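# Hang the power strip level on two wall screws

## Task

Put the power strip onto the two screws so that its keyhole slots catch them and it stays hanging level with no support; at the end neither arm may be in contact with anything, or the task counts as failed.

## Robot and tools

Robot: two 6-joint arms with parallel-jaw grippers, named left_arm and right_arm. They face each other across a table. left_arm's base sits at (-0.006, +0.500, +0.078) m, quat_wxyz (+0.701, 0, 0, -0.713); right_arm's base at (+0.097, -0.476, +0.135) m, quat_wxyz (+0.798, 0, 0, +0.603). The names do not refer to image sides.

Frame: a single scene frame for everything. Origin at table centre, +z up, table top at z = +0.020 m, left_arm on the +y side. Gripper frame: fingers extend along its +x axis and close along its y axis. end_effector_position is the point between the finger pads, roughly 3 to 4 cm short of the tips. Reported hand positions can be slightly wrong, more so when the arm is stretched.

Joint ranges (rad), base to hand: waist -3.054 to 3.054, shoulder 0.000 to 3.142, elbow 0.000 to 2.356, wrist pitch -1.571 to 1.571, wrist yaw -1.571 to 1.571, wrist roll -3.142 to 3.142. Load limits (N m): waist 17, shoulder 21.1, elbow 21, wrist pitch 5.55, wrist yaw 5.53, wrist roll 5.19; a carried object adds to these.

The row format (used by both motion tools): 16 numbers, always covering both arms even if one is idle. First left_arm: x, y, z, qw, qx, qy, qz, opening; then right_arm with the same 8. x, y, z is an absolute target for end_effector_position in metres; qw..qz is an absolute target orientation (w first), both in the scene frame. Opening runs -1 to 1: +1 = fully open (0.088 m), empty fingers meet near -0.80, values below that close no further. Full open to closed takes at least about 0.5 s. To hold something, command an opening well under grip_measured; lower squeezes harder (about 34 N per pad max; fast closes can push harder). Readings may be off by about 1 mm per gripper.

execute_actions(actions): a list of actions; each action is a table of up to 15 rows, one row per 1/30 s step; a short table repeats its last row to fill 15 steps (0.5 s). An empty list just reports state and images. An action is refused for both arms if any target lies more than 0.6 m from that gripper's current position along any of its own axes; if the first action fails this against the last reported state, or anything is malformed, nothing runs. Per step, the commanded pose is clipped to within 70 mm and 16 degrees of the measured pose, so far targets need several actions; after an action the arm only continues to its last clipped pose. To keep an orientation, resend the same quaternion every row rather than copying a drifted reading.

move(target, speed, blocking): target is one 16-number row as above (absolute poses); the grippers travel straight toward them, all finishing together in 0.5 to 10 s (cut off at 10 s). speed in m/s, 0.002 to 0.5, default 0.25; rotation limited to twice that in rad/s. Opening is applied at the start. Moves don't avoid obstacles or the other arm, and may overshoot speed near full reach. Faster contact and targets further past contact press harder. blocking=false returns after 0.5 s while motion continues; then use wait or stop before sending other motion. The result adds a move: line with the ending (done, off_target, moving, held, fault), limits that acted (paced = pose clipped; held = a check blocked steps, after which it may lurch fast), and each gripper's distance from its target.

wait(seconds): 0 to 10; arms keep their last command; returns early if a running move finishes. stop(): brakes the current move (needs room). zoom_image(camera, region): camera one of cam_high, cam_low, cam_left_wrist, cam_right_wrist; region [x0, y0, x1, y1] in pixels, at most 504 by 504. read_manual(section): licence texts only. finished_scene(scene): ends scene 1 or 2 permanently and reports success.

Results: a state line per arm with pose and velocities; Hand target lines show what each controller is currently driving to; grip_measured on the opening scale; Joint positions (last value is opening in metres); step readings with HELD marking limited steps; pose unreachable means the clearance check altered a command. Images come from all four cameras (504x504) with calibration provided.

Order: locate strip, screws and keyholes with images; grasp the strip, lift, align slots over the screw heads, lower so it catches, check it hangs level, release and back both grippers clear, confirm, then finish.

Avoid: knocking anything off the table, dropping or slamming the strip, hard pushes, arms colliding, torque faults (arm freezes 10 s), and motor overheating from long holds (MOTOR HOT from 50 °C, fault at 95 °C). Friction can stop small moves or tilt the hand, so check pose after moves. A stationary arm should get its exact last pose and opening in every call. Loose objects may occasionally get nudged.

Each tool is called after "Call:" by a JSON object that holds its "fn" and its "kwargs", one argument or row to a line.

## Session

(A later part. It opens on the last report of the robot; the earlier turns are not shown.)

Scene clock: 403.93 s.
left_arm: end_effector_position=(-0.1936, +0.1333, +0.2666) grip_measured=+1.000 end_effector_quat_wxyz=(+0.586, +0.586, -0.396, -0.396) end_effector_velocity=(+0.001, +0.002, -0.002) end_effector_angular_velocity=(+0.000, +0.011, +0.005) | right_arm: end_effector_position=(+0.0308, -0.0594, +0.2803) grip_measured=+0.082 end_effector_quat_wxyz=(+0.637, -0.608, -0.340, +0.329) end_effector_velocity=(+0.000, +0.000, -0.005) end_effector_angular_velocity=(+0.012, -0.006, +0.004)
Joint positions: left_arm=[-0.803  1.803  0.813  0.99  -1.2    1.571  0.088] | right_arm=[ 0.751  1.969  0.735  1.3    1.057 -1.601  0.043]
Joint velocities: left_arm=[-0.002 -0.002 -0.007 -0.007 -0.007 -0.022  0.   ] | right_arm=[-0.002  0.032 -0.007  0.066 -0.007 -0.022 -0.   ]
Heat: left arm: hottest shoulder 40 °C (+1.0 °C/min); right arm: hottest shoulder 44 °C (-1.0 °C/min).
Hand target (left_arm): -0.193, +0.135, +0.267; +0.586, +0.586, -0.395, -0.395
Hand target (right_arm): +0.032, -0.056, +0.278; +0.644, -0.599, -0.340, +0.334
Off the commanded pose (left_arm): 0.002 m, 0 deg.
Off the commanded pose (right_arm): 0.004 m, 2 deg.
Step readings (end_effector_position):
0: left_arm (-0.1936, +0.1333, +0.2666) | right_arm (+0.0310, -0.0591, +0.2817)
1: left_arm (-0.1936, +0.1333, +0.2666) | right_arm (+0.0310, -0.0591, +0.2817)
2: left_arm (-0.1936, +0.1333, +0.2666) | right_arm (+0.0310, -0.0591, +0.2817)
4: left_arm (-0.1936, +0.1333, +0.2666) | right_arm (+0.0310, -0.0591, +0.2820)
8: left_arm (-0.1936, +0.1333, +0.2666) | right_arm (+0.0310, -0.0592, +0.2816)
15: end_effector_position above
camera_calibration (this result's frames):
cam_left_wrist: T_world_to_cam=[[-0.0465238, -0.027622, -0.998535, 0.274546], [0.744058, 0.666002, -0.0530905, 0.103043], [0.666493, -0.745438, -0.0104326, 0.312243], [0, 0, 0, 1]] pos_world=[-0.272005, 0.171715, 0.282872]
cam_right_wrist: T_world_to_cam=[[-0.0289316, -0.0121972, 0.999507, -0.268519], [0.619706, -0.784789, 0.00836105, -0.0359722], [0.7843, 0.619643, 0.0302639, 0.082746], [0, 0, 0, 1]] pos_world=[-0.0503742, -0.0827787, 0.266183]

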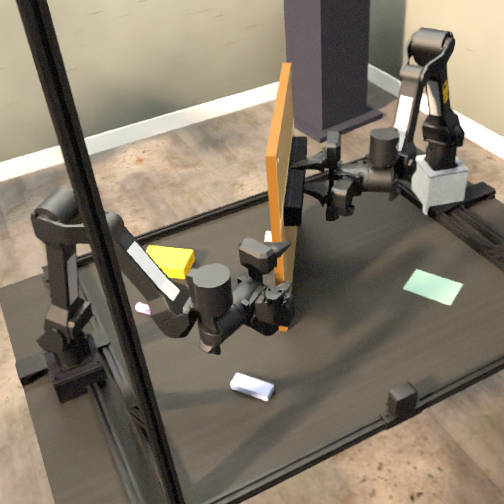

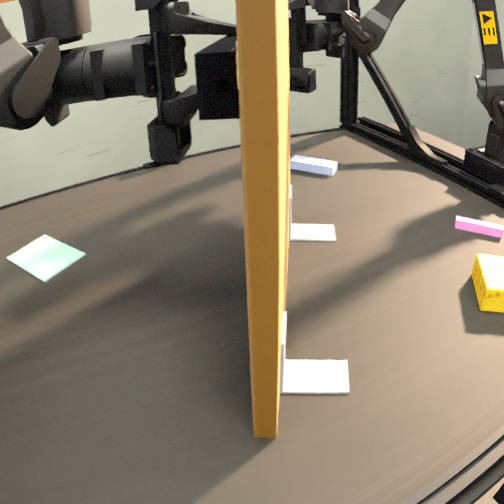

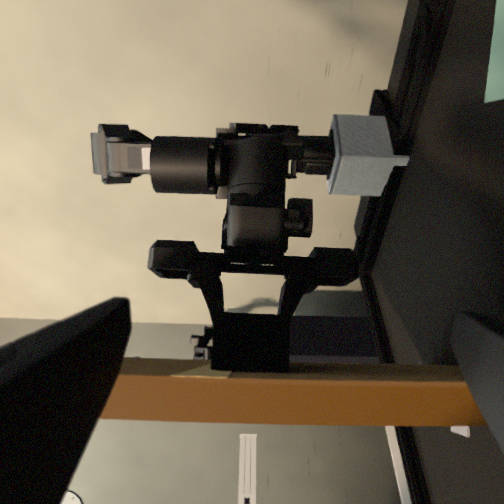

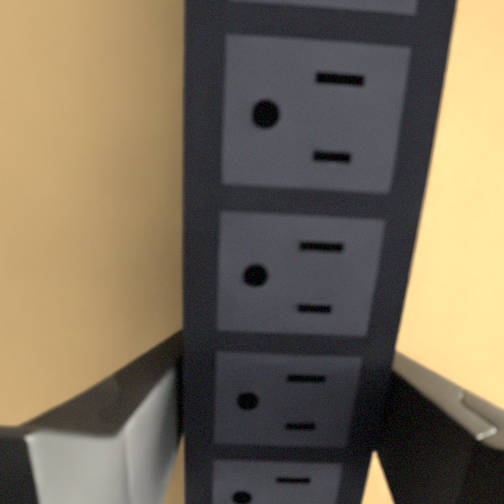

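Call:
{"fn": "execute_actions", "kwargs": {
  "actions": [
    [[-0.1925,0.135,0.267,0.586,0.586,-0.395,-0.395,1,0.0320,-0.0560,0.2790,0.6447,-0.5991,-0.3402,0.3348,-0.45],[-0.1925,0.135,0.267,0.586,0.586,-0.395,-0.395,1,0.0324,-0.0565,0.2800,0.6447,-0.5991,-0.3402,0.3348,-0.45],[-0.1925,0.135,0.267,0.586,0.586,-0.395,-0.395,1,0.0328,-0.0569,0.2810,0.6447,-0.5991,-0.3402,0.3348,-0.45],[-0.1925,0.135,0.267,0.586,0.586,-0.395,-0.395,1,0.0332,-0.0573,0.2810,0.6447,-0.5991,-0.3402,0.3348,-0.45],[-0.1925,0.135,0.267,0.586,0.586,-0.395,-0.395,1,0.0336,-0.0577,0.2810,0.6447,-0.5991,-0.3402,0.3348,-0.45],[-0.1925,0.135,0.267,0.586,0.586,-0.395,-0.395,1,0.0340,-0.0582,0.2810,0.6447,-0.5991,-0.3402,0.3348,-0.45],[-0.1925,0.135,0.267,0.586,0.586,-0.395,-0.395,1,0.0344,-0.0586,0.2810,0.6447,-0.5991,-0.3402,0.3348,-0.45],[-0.1925,0.135,0.267,0.586,0.586,-0.395,-0.395,1,0.0348,-0.0590,0.2810,0.6447,-0.5991,-0.3402,0.3348,-0.45],[-0.1925,0.135,0.267,0.586,0.586,-0.395,-0.395,1,0.0352,-0.0595,0.2810,0.6447,-0.5991,-0.3402,0.3348,-0.45],[-0.1925,0.135,0.267,0.586,0.586,-0.395,-0.395,1,0.0356,-0.0599,0.2810,0.6447,-0.5991,-0.3402,0.3348,-0.45],[-0.1925,0.135,0.267,0.586,0.586,-0.395,-0.395,1,0.0360,-0.0603,0.2810,0.6447,-0.5991,-0.3402,0.3348,-0.45]]
  ]
}}

Call:
{"fn": "zoom_image", "kwargs": {
  "camera": "cam_left_wrist",
  "region": [190,290,330,400]
}}

Call:
{"fn": "zoom_image", "kwargs": {
  "camera": "cam_high",
  "region": [260,120,370,240]
}}

Scene clock: 410.60 s.
left_arm: end_effector_position=(-0.1935, +0.1334, +0.2666) grip_measured=+1.000 end_effector_quat_wxyz=(+0.586, +0.586, -0.396, -0.396) end_effector_velocity=(+0.000, -0.000, -0.001) end_effector_angular_velocity=(+0.002, +0.001, -0.005) | right_arm: end_effector_position=(+0.0320, -0.0607, +0.2727) grip_measured=+0.082 end_effector_quat_wxyz=(+0.629, -0.610, -0.344, +0.337) end_effector_velocity=(-0.000, -0.001, -0.007) end_effector_angular_velocity=(-0.036, -0.024, +0.019)
Joint positions: left_arm=[-0.803  1.803  0.812  0.99  -1.201  1.571  0.088] | right_arm=[ 0.745  1.975  0.714  1.302  1.035 -1.588  0.043]
Joint velocities: left_arm=[ 0.002 -0.002 -0.002 -0.007  0.007 -0.007  0.   ] | right_arm=[-0.002 -0.002 -0.017 -0.022 -0.022 -0.007  0.   ]
Heat: left arm: hottest shoulder 40 °C (+0.0 °C/min); right arm: hottest wrist pitch 44 °C (+0.0 °C/min).
Hand target (left_arm): -0.192, +0.135, +0.267; +0.586, +0.586, -0.395, -0.395
Hand target (right_arm): +0.036, -0.060, +0.281; +0.644, -0.598, -0.340, +0.334
Off the commanded pose (left_arm): 0.002 m, 0 deg.
Off the commanded pose (right_arm): 0.009 m, 2 deg.
Step readings (end_effector_position):
0: left_arm (-0.1936, +0.1334, +0.2666) | right_arm (+0.0308, -0.0595, +0.2800)
1: left_arm (-0.1936, +0.1334, +0.2666) | right_arm (+0.0308, -0.0595, +0.2800)
2: left_arm (-0.1936, +0.1334, +0.2666) | right_arm (+0.0308, -0.0595, +0.2800)
4: left_arm (-0.1936, +0.1334, +0.2666) | right_arm (+0.0309, -0.0596, +0.2799)
8: left_arm (-0.1936, +0.1334, +0.2666) | right_arm (+0.0310, -0.0598, +0.2795)
15: end_effector_position above
camera_calibration (this result's frames):
cam_left_wrist: T_world_to_cam=[[-0.0465131, -0.0276399, -0.998535, 0.274582], [0.743804, 0.666286, -0.0530905, 0.102806], [0.666777, -0.745184, -0.0104323, 0.312247], [0, 0, 0, 1]] pos_world=[-0.271895, 0.171773, 0.282895]
cam_right_wrist: T_world_to_cam=[[-0.0306478, 0.00194443, 0.999528, -0.259987], [0.633592, -0.773384, 0.0209319, -0.0408723], [0.77306, 0.633935, 0.0224705, 0.0862625], [0, 0, 0, 1]] pos_world=[-0.0487578, -0.0857893, 0.258781]

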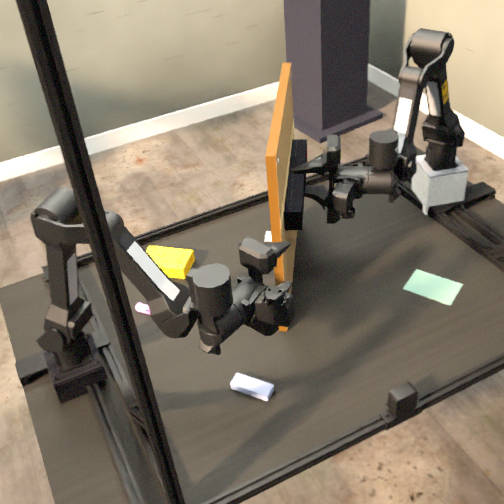

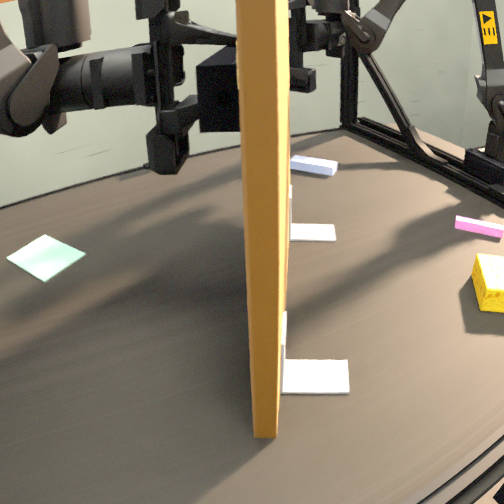

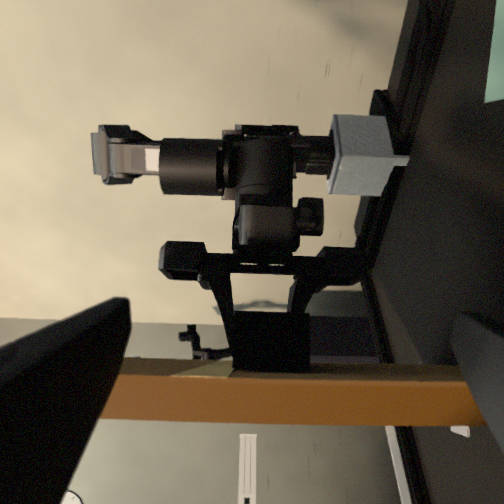

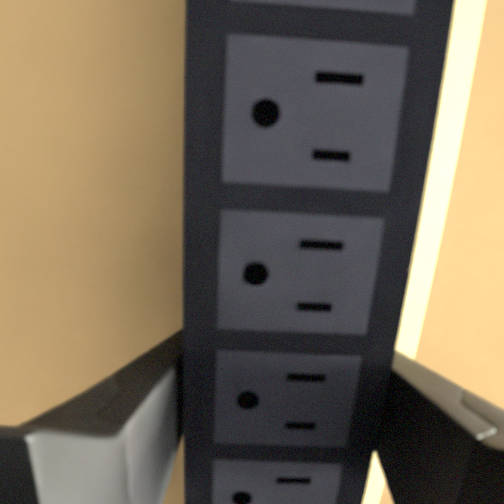

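Region (190, 290, 330, 400) of cam_left_wrist's 504x504 image, scaled by 3.600, with more detail than that image has; it fills the top 396 rows of this view, and the rest is white.

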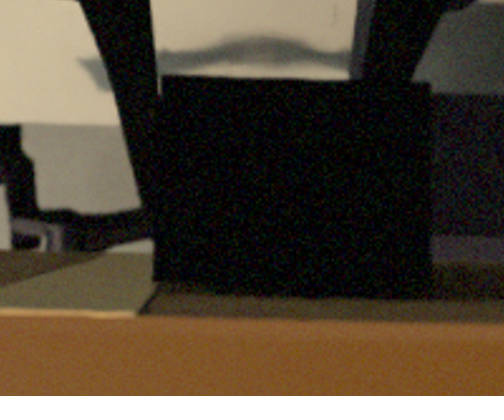

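Region (260, 120, 370, 240) of cam_high's 504x504 image, scaled by 4.200, with more detail than that image has; it fills the left 462 columns of this view, and the rest is white.

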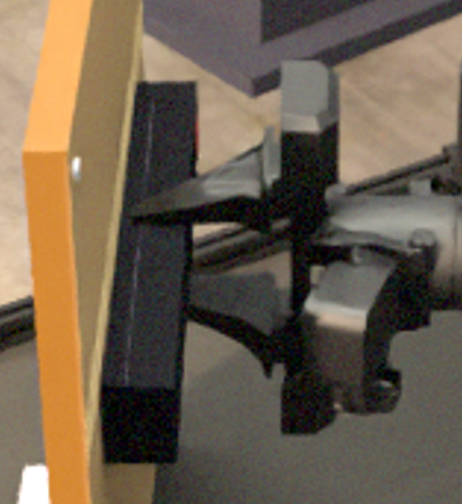

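Call:
{"fn": "execute_actions", "kwargs": {
  "actions": [
    [[-0.1925,0.135,0.267,0.586,0.586,-0.395,-0.395,1,0.0353,-0.0601,0.2798,0.6445,-0.5995,-0.3400,0.3345,-0.45],[-0.1925,0.135,0.267,0.586,0.586,-0.395,-0.395,1,0.0346,-0.0599,0.2786,0.6443,-0.6000,-0.3398,0.3342,-0.45],[-0.1925,0.135,0.267,0.586,0.586,-0.395,-0.395,1,0.0339,-0.0597,0.2774,0.6441,-0.6005,-0.3396,0.3339,-0.45],[-0.1925,0.135,0.267,0.586,0.586,-0.395,-0.395,1,0.0332,-0.0595,0.2762,0.6438,-0.6010,-0.3394,0.3336,-0.45],[-0.1925,0.135,0.267,0.586,0.586,-0.395,-0.395,1,0.0325,-0.0593,0.2750,0.6435,-0.6015,-0.3392,0.3333,-0.45],[-0.1925,0.135,0.267,0.586,0.586,-0.395,-0.395,1,0.0325,-0.0593,0.2738,0.6432,-0.6020,-0.3390,0.3330,-0.45],[-0.1925,0.135,0.267,0.586,0.586,-0.395,-0.395,1,0.0325,-0.0593,0.2726,0.6428,-0.6025,-0.3388,0.3328,-0.45],[-0.1925,0.135,0.267,0.586,0.586,-0.395,-0.395,1,0.0325,-0.0593,0.2714,0.6424,-0.6030,-0.3386,0.3326,-0.45],[-0.1925,0.135,0.267,0.586,0.586,-0.395,-0.395,1,0.0325,-0.0593,0.2702,0.6420,-0.6033,-0.3384,0.3324,-0.45],[-0.1925,0.135,0.267,0.586,0.586,-0.395,-0.395,1,0.0325,-0.0593,0.2690,0.6416,-0.6036,-0.3382,0.3322,-0.45],[-0.1925,0.135,0.267,0.586,0.586,-0.395,-0.395,1,0.0325,-0.0593,0.2678,0.6412,-0.6039,-0.3381,0.3321,-0.45],[-0.1925,0.135,0.267,0.586,0.586,-0.395,-0.395,1,0.0325,-0.0593,0.2666,0.6410,-0.6040,-0.3380,0.3320,-0.45]]
  ]
}}

Call:
{"fn": "zoom_image", "kwargs": {
  "camera": "cam_left_wrist",
  "region": [190,290,330,400]
}}

Call:
{"fn": "zoom_image", "kwargs": {
  "camera": "cam_high",
  "region": [260,120,370,240]
}}

Scene clock: 420.37 s.
left_arm: end_effector_position=(-0.1934, +0.1335, +0.2667) grip_measured=+1.000 end_effector_quat_wxyz=(+0.586, +0.586, -0.396, -0.396) end_effector_velocity=(+0.001, +0.003, -0.003) end_effector_angular_velocity=(+0.006, -0.002, +0.015) | right_arm: end_effector_position=(+0.0322, -0.0607, +0.2677) grip_measured=+0.082 end_effector_quat_wxyz=(+0.633, -0.608, -0.343, +0.334) end_effector_velocity=(+0.001, +0.000, -0.004) end_effector_angular_velocity=(-0.000, -0.020, -0.011)
Joint positions: left_arm=[-0.803  1.802  0.812  0.99  -1.201  1.571  0.088] | right_arm=[ 0.746  2.005  0.715  1.347  1.041 -1.595  0.043]
Joint velocities: left_arm=[-0.007  0.002 -0.002 -0.007 -0.022 -0.007  0.   ] | right_arm=[-0.002  0.032  0.002  0.051  0.007 -0.037 -0.   ]
Heat: left arm: hottest shoulder 40 °C (+0.0 °C/min); right arm: hottest wrist pitch 45 °C (+1.0 °C/min).
Hand target (left_arm): -0.192, +0.135, +0.267; +0.586, +0.586, -0.395, -0.395
Hand target (right_arm): +0.033, -0.059, +0.266; +0.641, -0.604, -0.338, +0.332
Off the commanded pose (left_arm): 0.002 m, 0 deg.
Off the commanded pose (right_arm): 0.002 m, 1 deg.
Step readings (end_effector_position):
0: left_arm (-0.1935, +0.1334, +0.2665) | right_arm (+0.0321, -0.0608, +0.2724)
1: left_arm (-0.1935, +0.1334, +0.2665) | right_arm (+0.0321, -0.0608, +0.2724)
2: left_arm (-0.1935, +0.1334, +0.2665) | right_arm (+0.0322, -0.0608, +0.2724)
4: left_arm (-0.1935, +0.1334, +0.2665) | right_arm (+0.0320, -0.0608, +0.2720)
8: left_arm (-0.1934, +0.1335, +0.2667) | right_arm (+0.0320, -0.0608, +0.2693)
15: end_effector_position above
camera_calibration (this result's frames):
cam_left_wrist: T_world_to_cam=[[-0.0465131, -0.0276399, -0.998535, 0.27461], [0.743804, 0.666286, -0.0530905, 0.102709], [0.666777, -0.745184, -0.0104323, 0.31225], [0, 0, 0, 1]] pos_world=[-0.271824, 0.17184, 0.282918]
cam_right_wrist: T_world_to_cam=[[-0.0294343, -0.00730034, 0.99954, -0.25553], [0.629049, -0.777259, 0.0128473, -0.0387568], [0.776808, 0.629138, 0.0274704, 0.0844458], [0, 0, 0, 1]] pos_world=[-0.0487396, -0.0851176, 0.25359]

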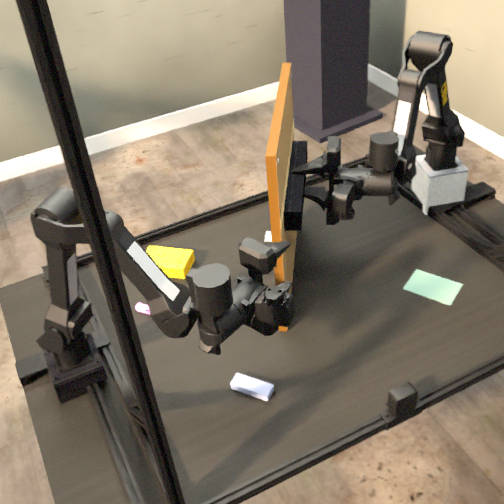

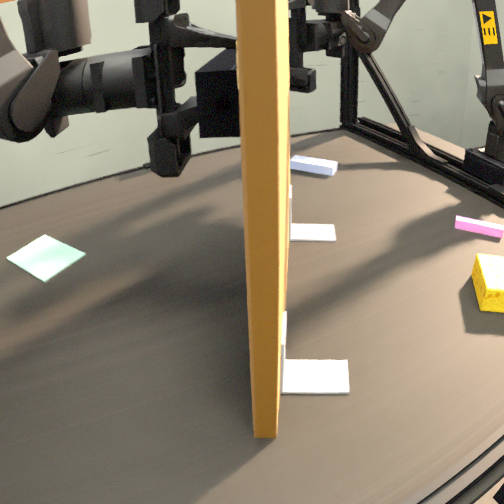

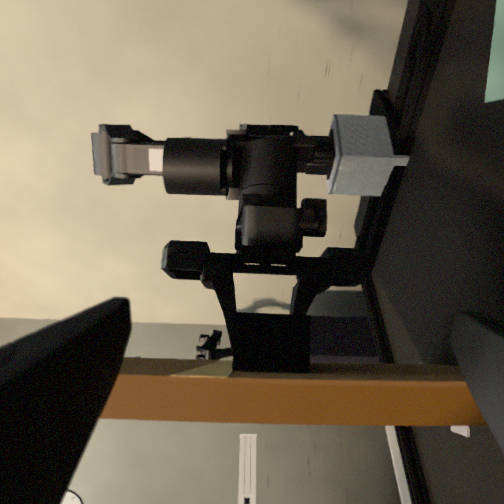

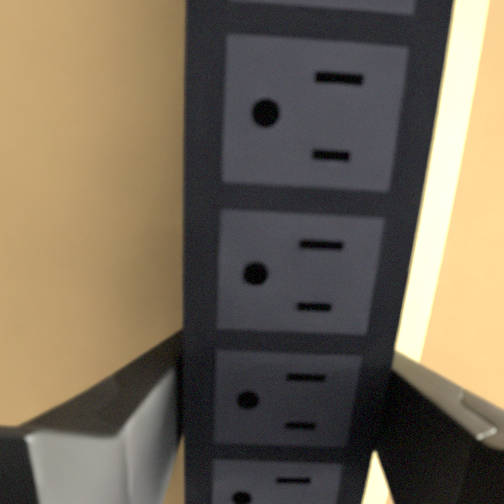

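Region (190, 290, 330, 400) of cam_left_wrist's 504x504 image, scaled by 3.600, with more detail than that image has; it fills the top 396 rows of this view, and the rest is white.

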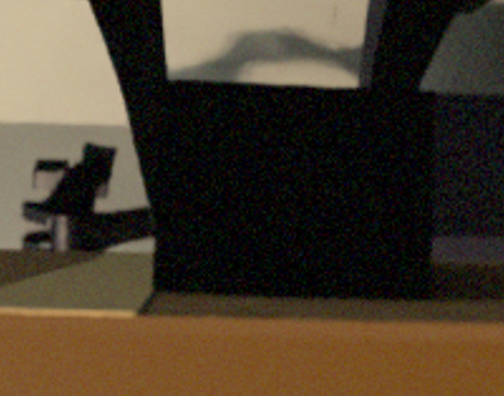

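Region (260, 120, 370, 240) of cam_high's 504x504 image, scaled by 4.200, with more detail than that image has; it fills the left 462 columns of this view, and the rest is white.

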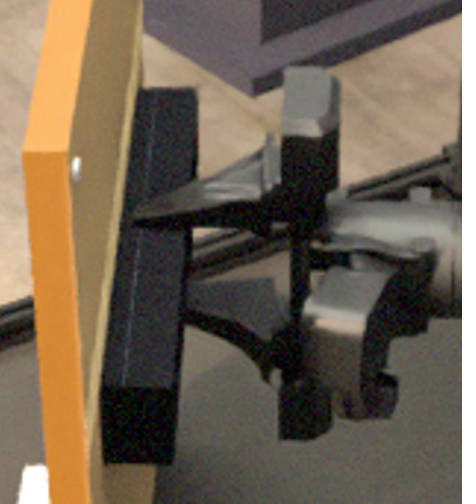

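The strip is seated at both ends. Releasing and retreating.

Call:
{"fn": "execute_actions", "kwargs": {
  "actions": [
    [[-0.1925,0.135,0.267,0.586,0.586,-0.395,-0.395,1,0.0322,-0.0605,0.2675,0.636,-0.607,-0.341,0.333,0.0],[-0.1925,0.135,0.267,0.586,0.586,-0.395,-0.395,1,0.0322,-0.0607,0.2677,0.634,-0.608,-0.342,0.334,0.15],[-0.1925,0.135,0.267,0.586,0.586,-0.395,-0.395,1,0.0322,-0.0607,0.2677,0.634,-0.608,-0.342,0.334,0.3],[-0.1925,0.135,0.267,0.586,0.586,-0.395,-0.395,1,0.0322,-0.0607,0.2677,0.634,-0.608,-0.342,0.334,0.6],[-0.1925,0.135,0.267,0.586,0.586,-0.395,-0.395,1,0.0322,-0.0607,0.2677,0.634,-0.608,-0.342,0.334,0.9]]
  ]
}}

Call:
{"fn": "move", "kwargs": {
  "target": [-0.1925,0.135,0.267,0.586,0.586,-0.395,-0.395,1,-0.008,-0.123,0.270,0.634,-0.608,-0.342,0.334,0.9],
  "speed": 0.15
}}

Call:
{"fn": "zoom_image", "kwargs": {
  "camera": "cam_high",
  "region": [220,110,400,340]
}}

Scene clock: 424.23 s.
left_arm: end_effector_position=(-0.1934, +0.1335, +0.2667) grip_measured=+1.000 end_effector_quat_wxyz=(+0.586, +0.586, -0.396, -0.396) end_effector_velocity=(+0.002, +0.000, -0.003) end_effector_angular_velocity=(+0.007, +0.004, +0.010) | right_arm: end_effector_position=(+0.0321, -0.0606, +0.2662) grip_measured=+0.866 end_effector_quat_wxyz=(+0.632, -0.610, -0.343, +0.334) end_effector_velocity=(-0.002, +0.003, -0.001) end_effector_angular_velocity=(-0.010, -0.010, +0.019)
Joint positions: left_arm=[-0.803  1.802  0.812  0.99  -1.201  1.571  0.088] | right_arm=[ 0.746  2.009  0.716  1.345  1.043 -1.595  0.081]
Joint velocities: left_arm=[ 0.002 -0.002 -0.002 -0.022 -0.007 -0.022  0.   ] | right_arm=[-0.002  0.002  0.002 -0.007 -0.022 -0.007  0.014]
Heat: left arm: hottest shoulder 40 °C (+0.0 °C/min); right arm: hottest wrist pitch 45 °C (+1.0 °C/min).
Hand target (left_arm): -0.193, +0.135, +0.267; +0.586, +0.586, -0.395, -0.395
Hand target (right_arm): +0.032, -0.061, +0.268; +0.634, -0.608, -0.342, +0.334
Off the commanded pose (left_arm): 0.002 m, 0 deg.
Off the commanded pose (right_arm): 0.001 m, 0 deg.
Step readings (end_effector_position):
0: left_arm (-0.1934, +0.1335, +0.2667) | right_arm (+0.0321, -0.0606, +0.2675)
1: left_arm (-0.1934, +0.1335, +0.2667) | right_arm (+0.0321, -0.0606, +0.2675)
2: left_arm (-0.1934, +0.1335, +0.2667) | right_arm (+0.0321, -0.0606, +0.2674)
4: left_arm (-0.1934, +0.1335, +0.2667) | right_arm (+0.0321, -0.0606, +0.2671)
8: left_arm (-0.1934, +0.1335, +0.2667) | right_arm (+0.0321, -0.0606, +0.2664)
15: end_effector_position above
camera_calibration (this result's frames):
cam_left_wrist: T_world_to_cam=[[-0.0465131, -0.0276399, -0.998535, 0.27461], [0.743804, 0.666286, -0.0530905, 0.102709], [0.666777, -0.745184, -0.0104323, 0.31225], [0, 0, 0, 1]] pos_world=[-0.271824, 0.17184, 0.282918]
cam_right_wrist: T_world_to_cam=[[-0.0316101, -0.00280814, 0.999496, -0.253739], [0.628128, -0.777909, 0.0176796, -0.0399027], [0.777468, 0.62837, 0.0263536, 0.0847243], [0, 0, 0, 1]] pos_world=[-0.0488272, -0.0849915, 0.252084]

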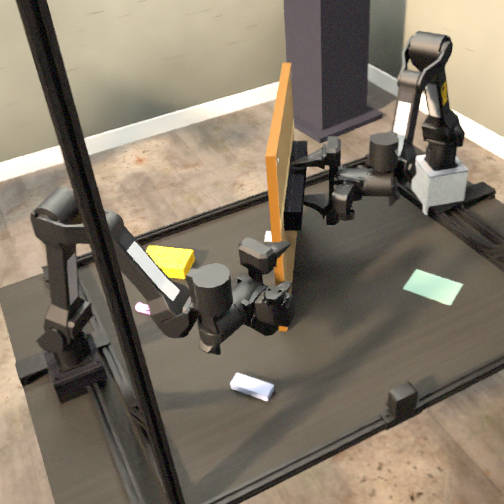

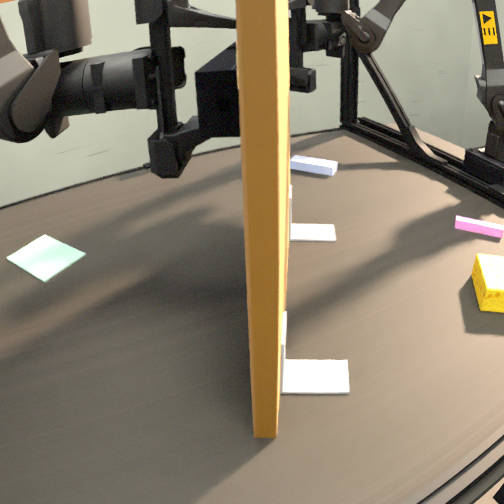

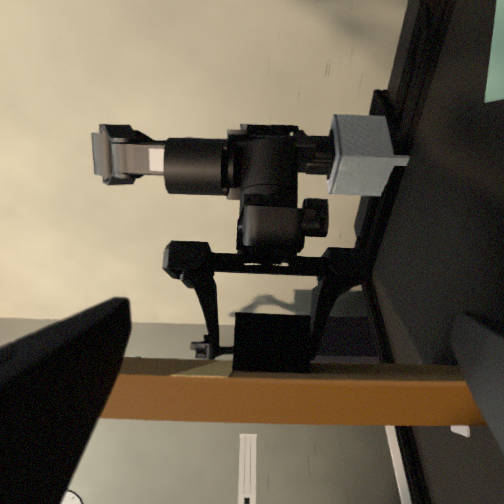

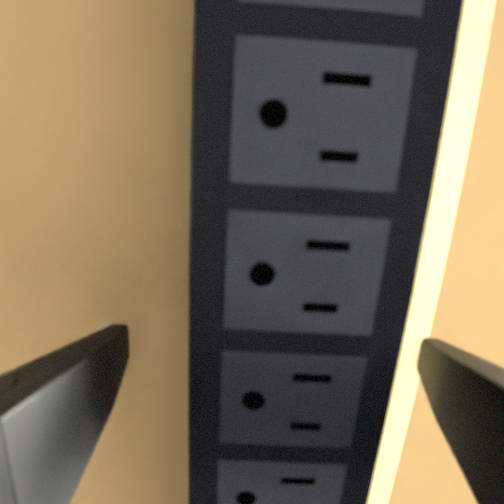

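Scene clock: 425.23 s.
left_arm: end_effector_position=(-0.1934, +0.1335, +0.2667) grip_measured=+1.000 end_effector_quat_wxyz=(+0.586, +0.586, -0.396, -0.396) end_effector_velocity=(+0.001, +0.002, -0.004) end_effector_angular_velocity=(+0.009, -0.006, +0.005) | right_arm: end_effector_position=(-0.0089, -0.1206, +0.2688) grip_measured=+0.900 end_effector_quat_wxyz=(+0.634, -0.607, -0.342, +0.335) end_effector_velocity=(-0.002, -0.002, +0.002) end_effector_angular_velocity=(+0.002, -0.002, +0.014)
Joint positions: left_arm=[-0.803  1.802  0.812  0.99  -1.201  1.571  0.088] | right_arm=[ 0.963  1.946  0.595  1.44   1.258 -1.627  0.083]
Joint velocities: left_arm=[-0.002  0.002 -0.007 -0.007 -0.007 -0.007  0.   ] | right_arm=[ 0.007 -0.007 -0.007  0.007 -0.007 -0.007 -0.   ]
Heat: left arm: hottest shoulder 40 °C (+0.0 °C/min); right arm: hottest wrist pitch 45 °C (+1.0 °C/min).
Hand target (left_arm): -0.193, +0.135, +0.267; +0.586, +0.586, -0.395, -0.395
Hand target (right_arm): -0.008, -0.123, +0.270; +0.634, -0.608, -0.342, +0.334
Off the commanded pose (left_arm): 0.002 m, 0 deg.
Off the commanded pose (right_arm): 0.003 m, 0 deg.
move: done
camera_calibration (this result's frames):
cam_left_wrist: T_world_to_cam=[[-0.0465131, -0.0276399, -0.998535, 0.27461], [0.743804, 0.666286, -0.0530905, 0.102709], [0.666777, -0.745184, -0.0104323, 0.31225], [0, 0, 0, 1]] pos_world=[-0.271824, 0.17184, 0.282918]
cam_right_wrist: T_world_to_cam=[[-0.0253026, -0.00863212, 0.999643, -0.258448], [0.629116, -0.777257, 0.00921219, -0.0585555], [0.7769, 0.629124, 0.0250972, 0.154717], [0, 0, 0, 1]] pos_world=[-0.0899012, -0.14508, 0.255012]

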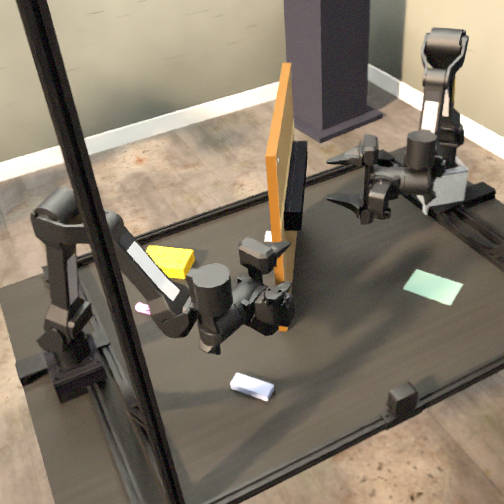

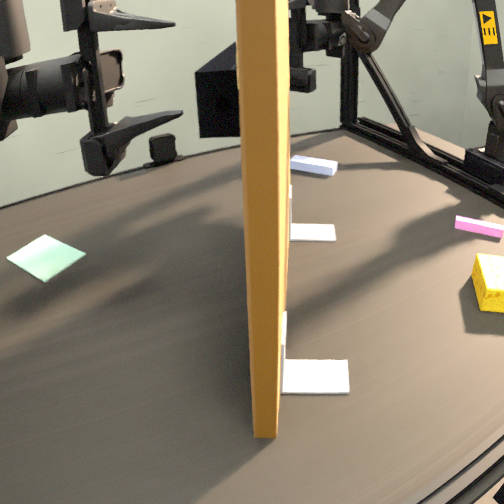

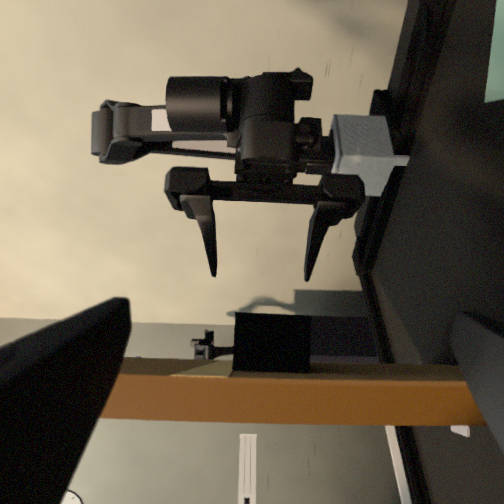

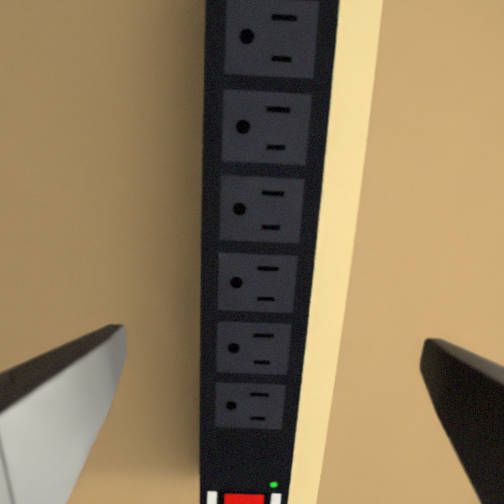

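Region (220, 110, 400, 340) of cam_high's 504x504 image, scaled by 2.191, with more detail than that image has; it fills the left 394 columns of this view, and the rest is white.

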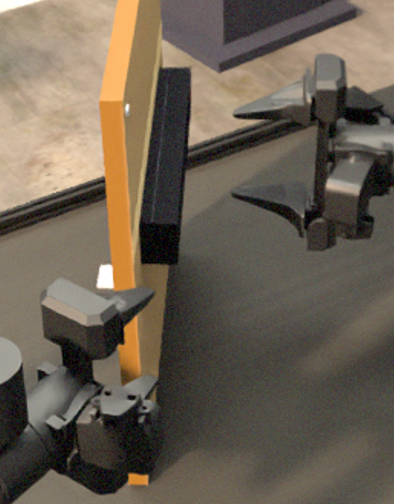

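Call:
{"fn": "finished_scene", "kwargs": {
  "scene": 2
}}

The scene is finished: the task was done.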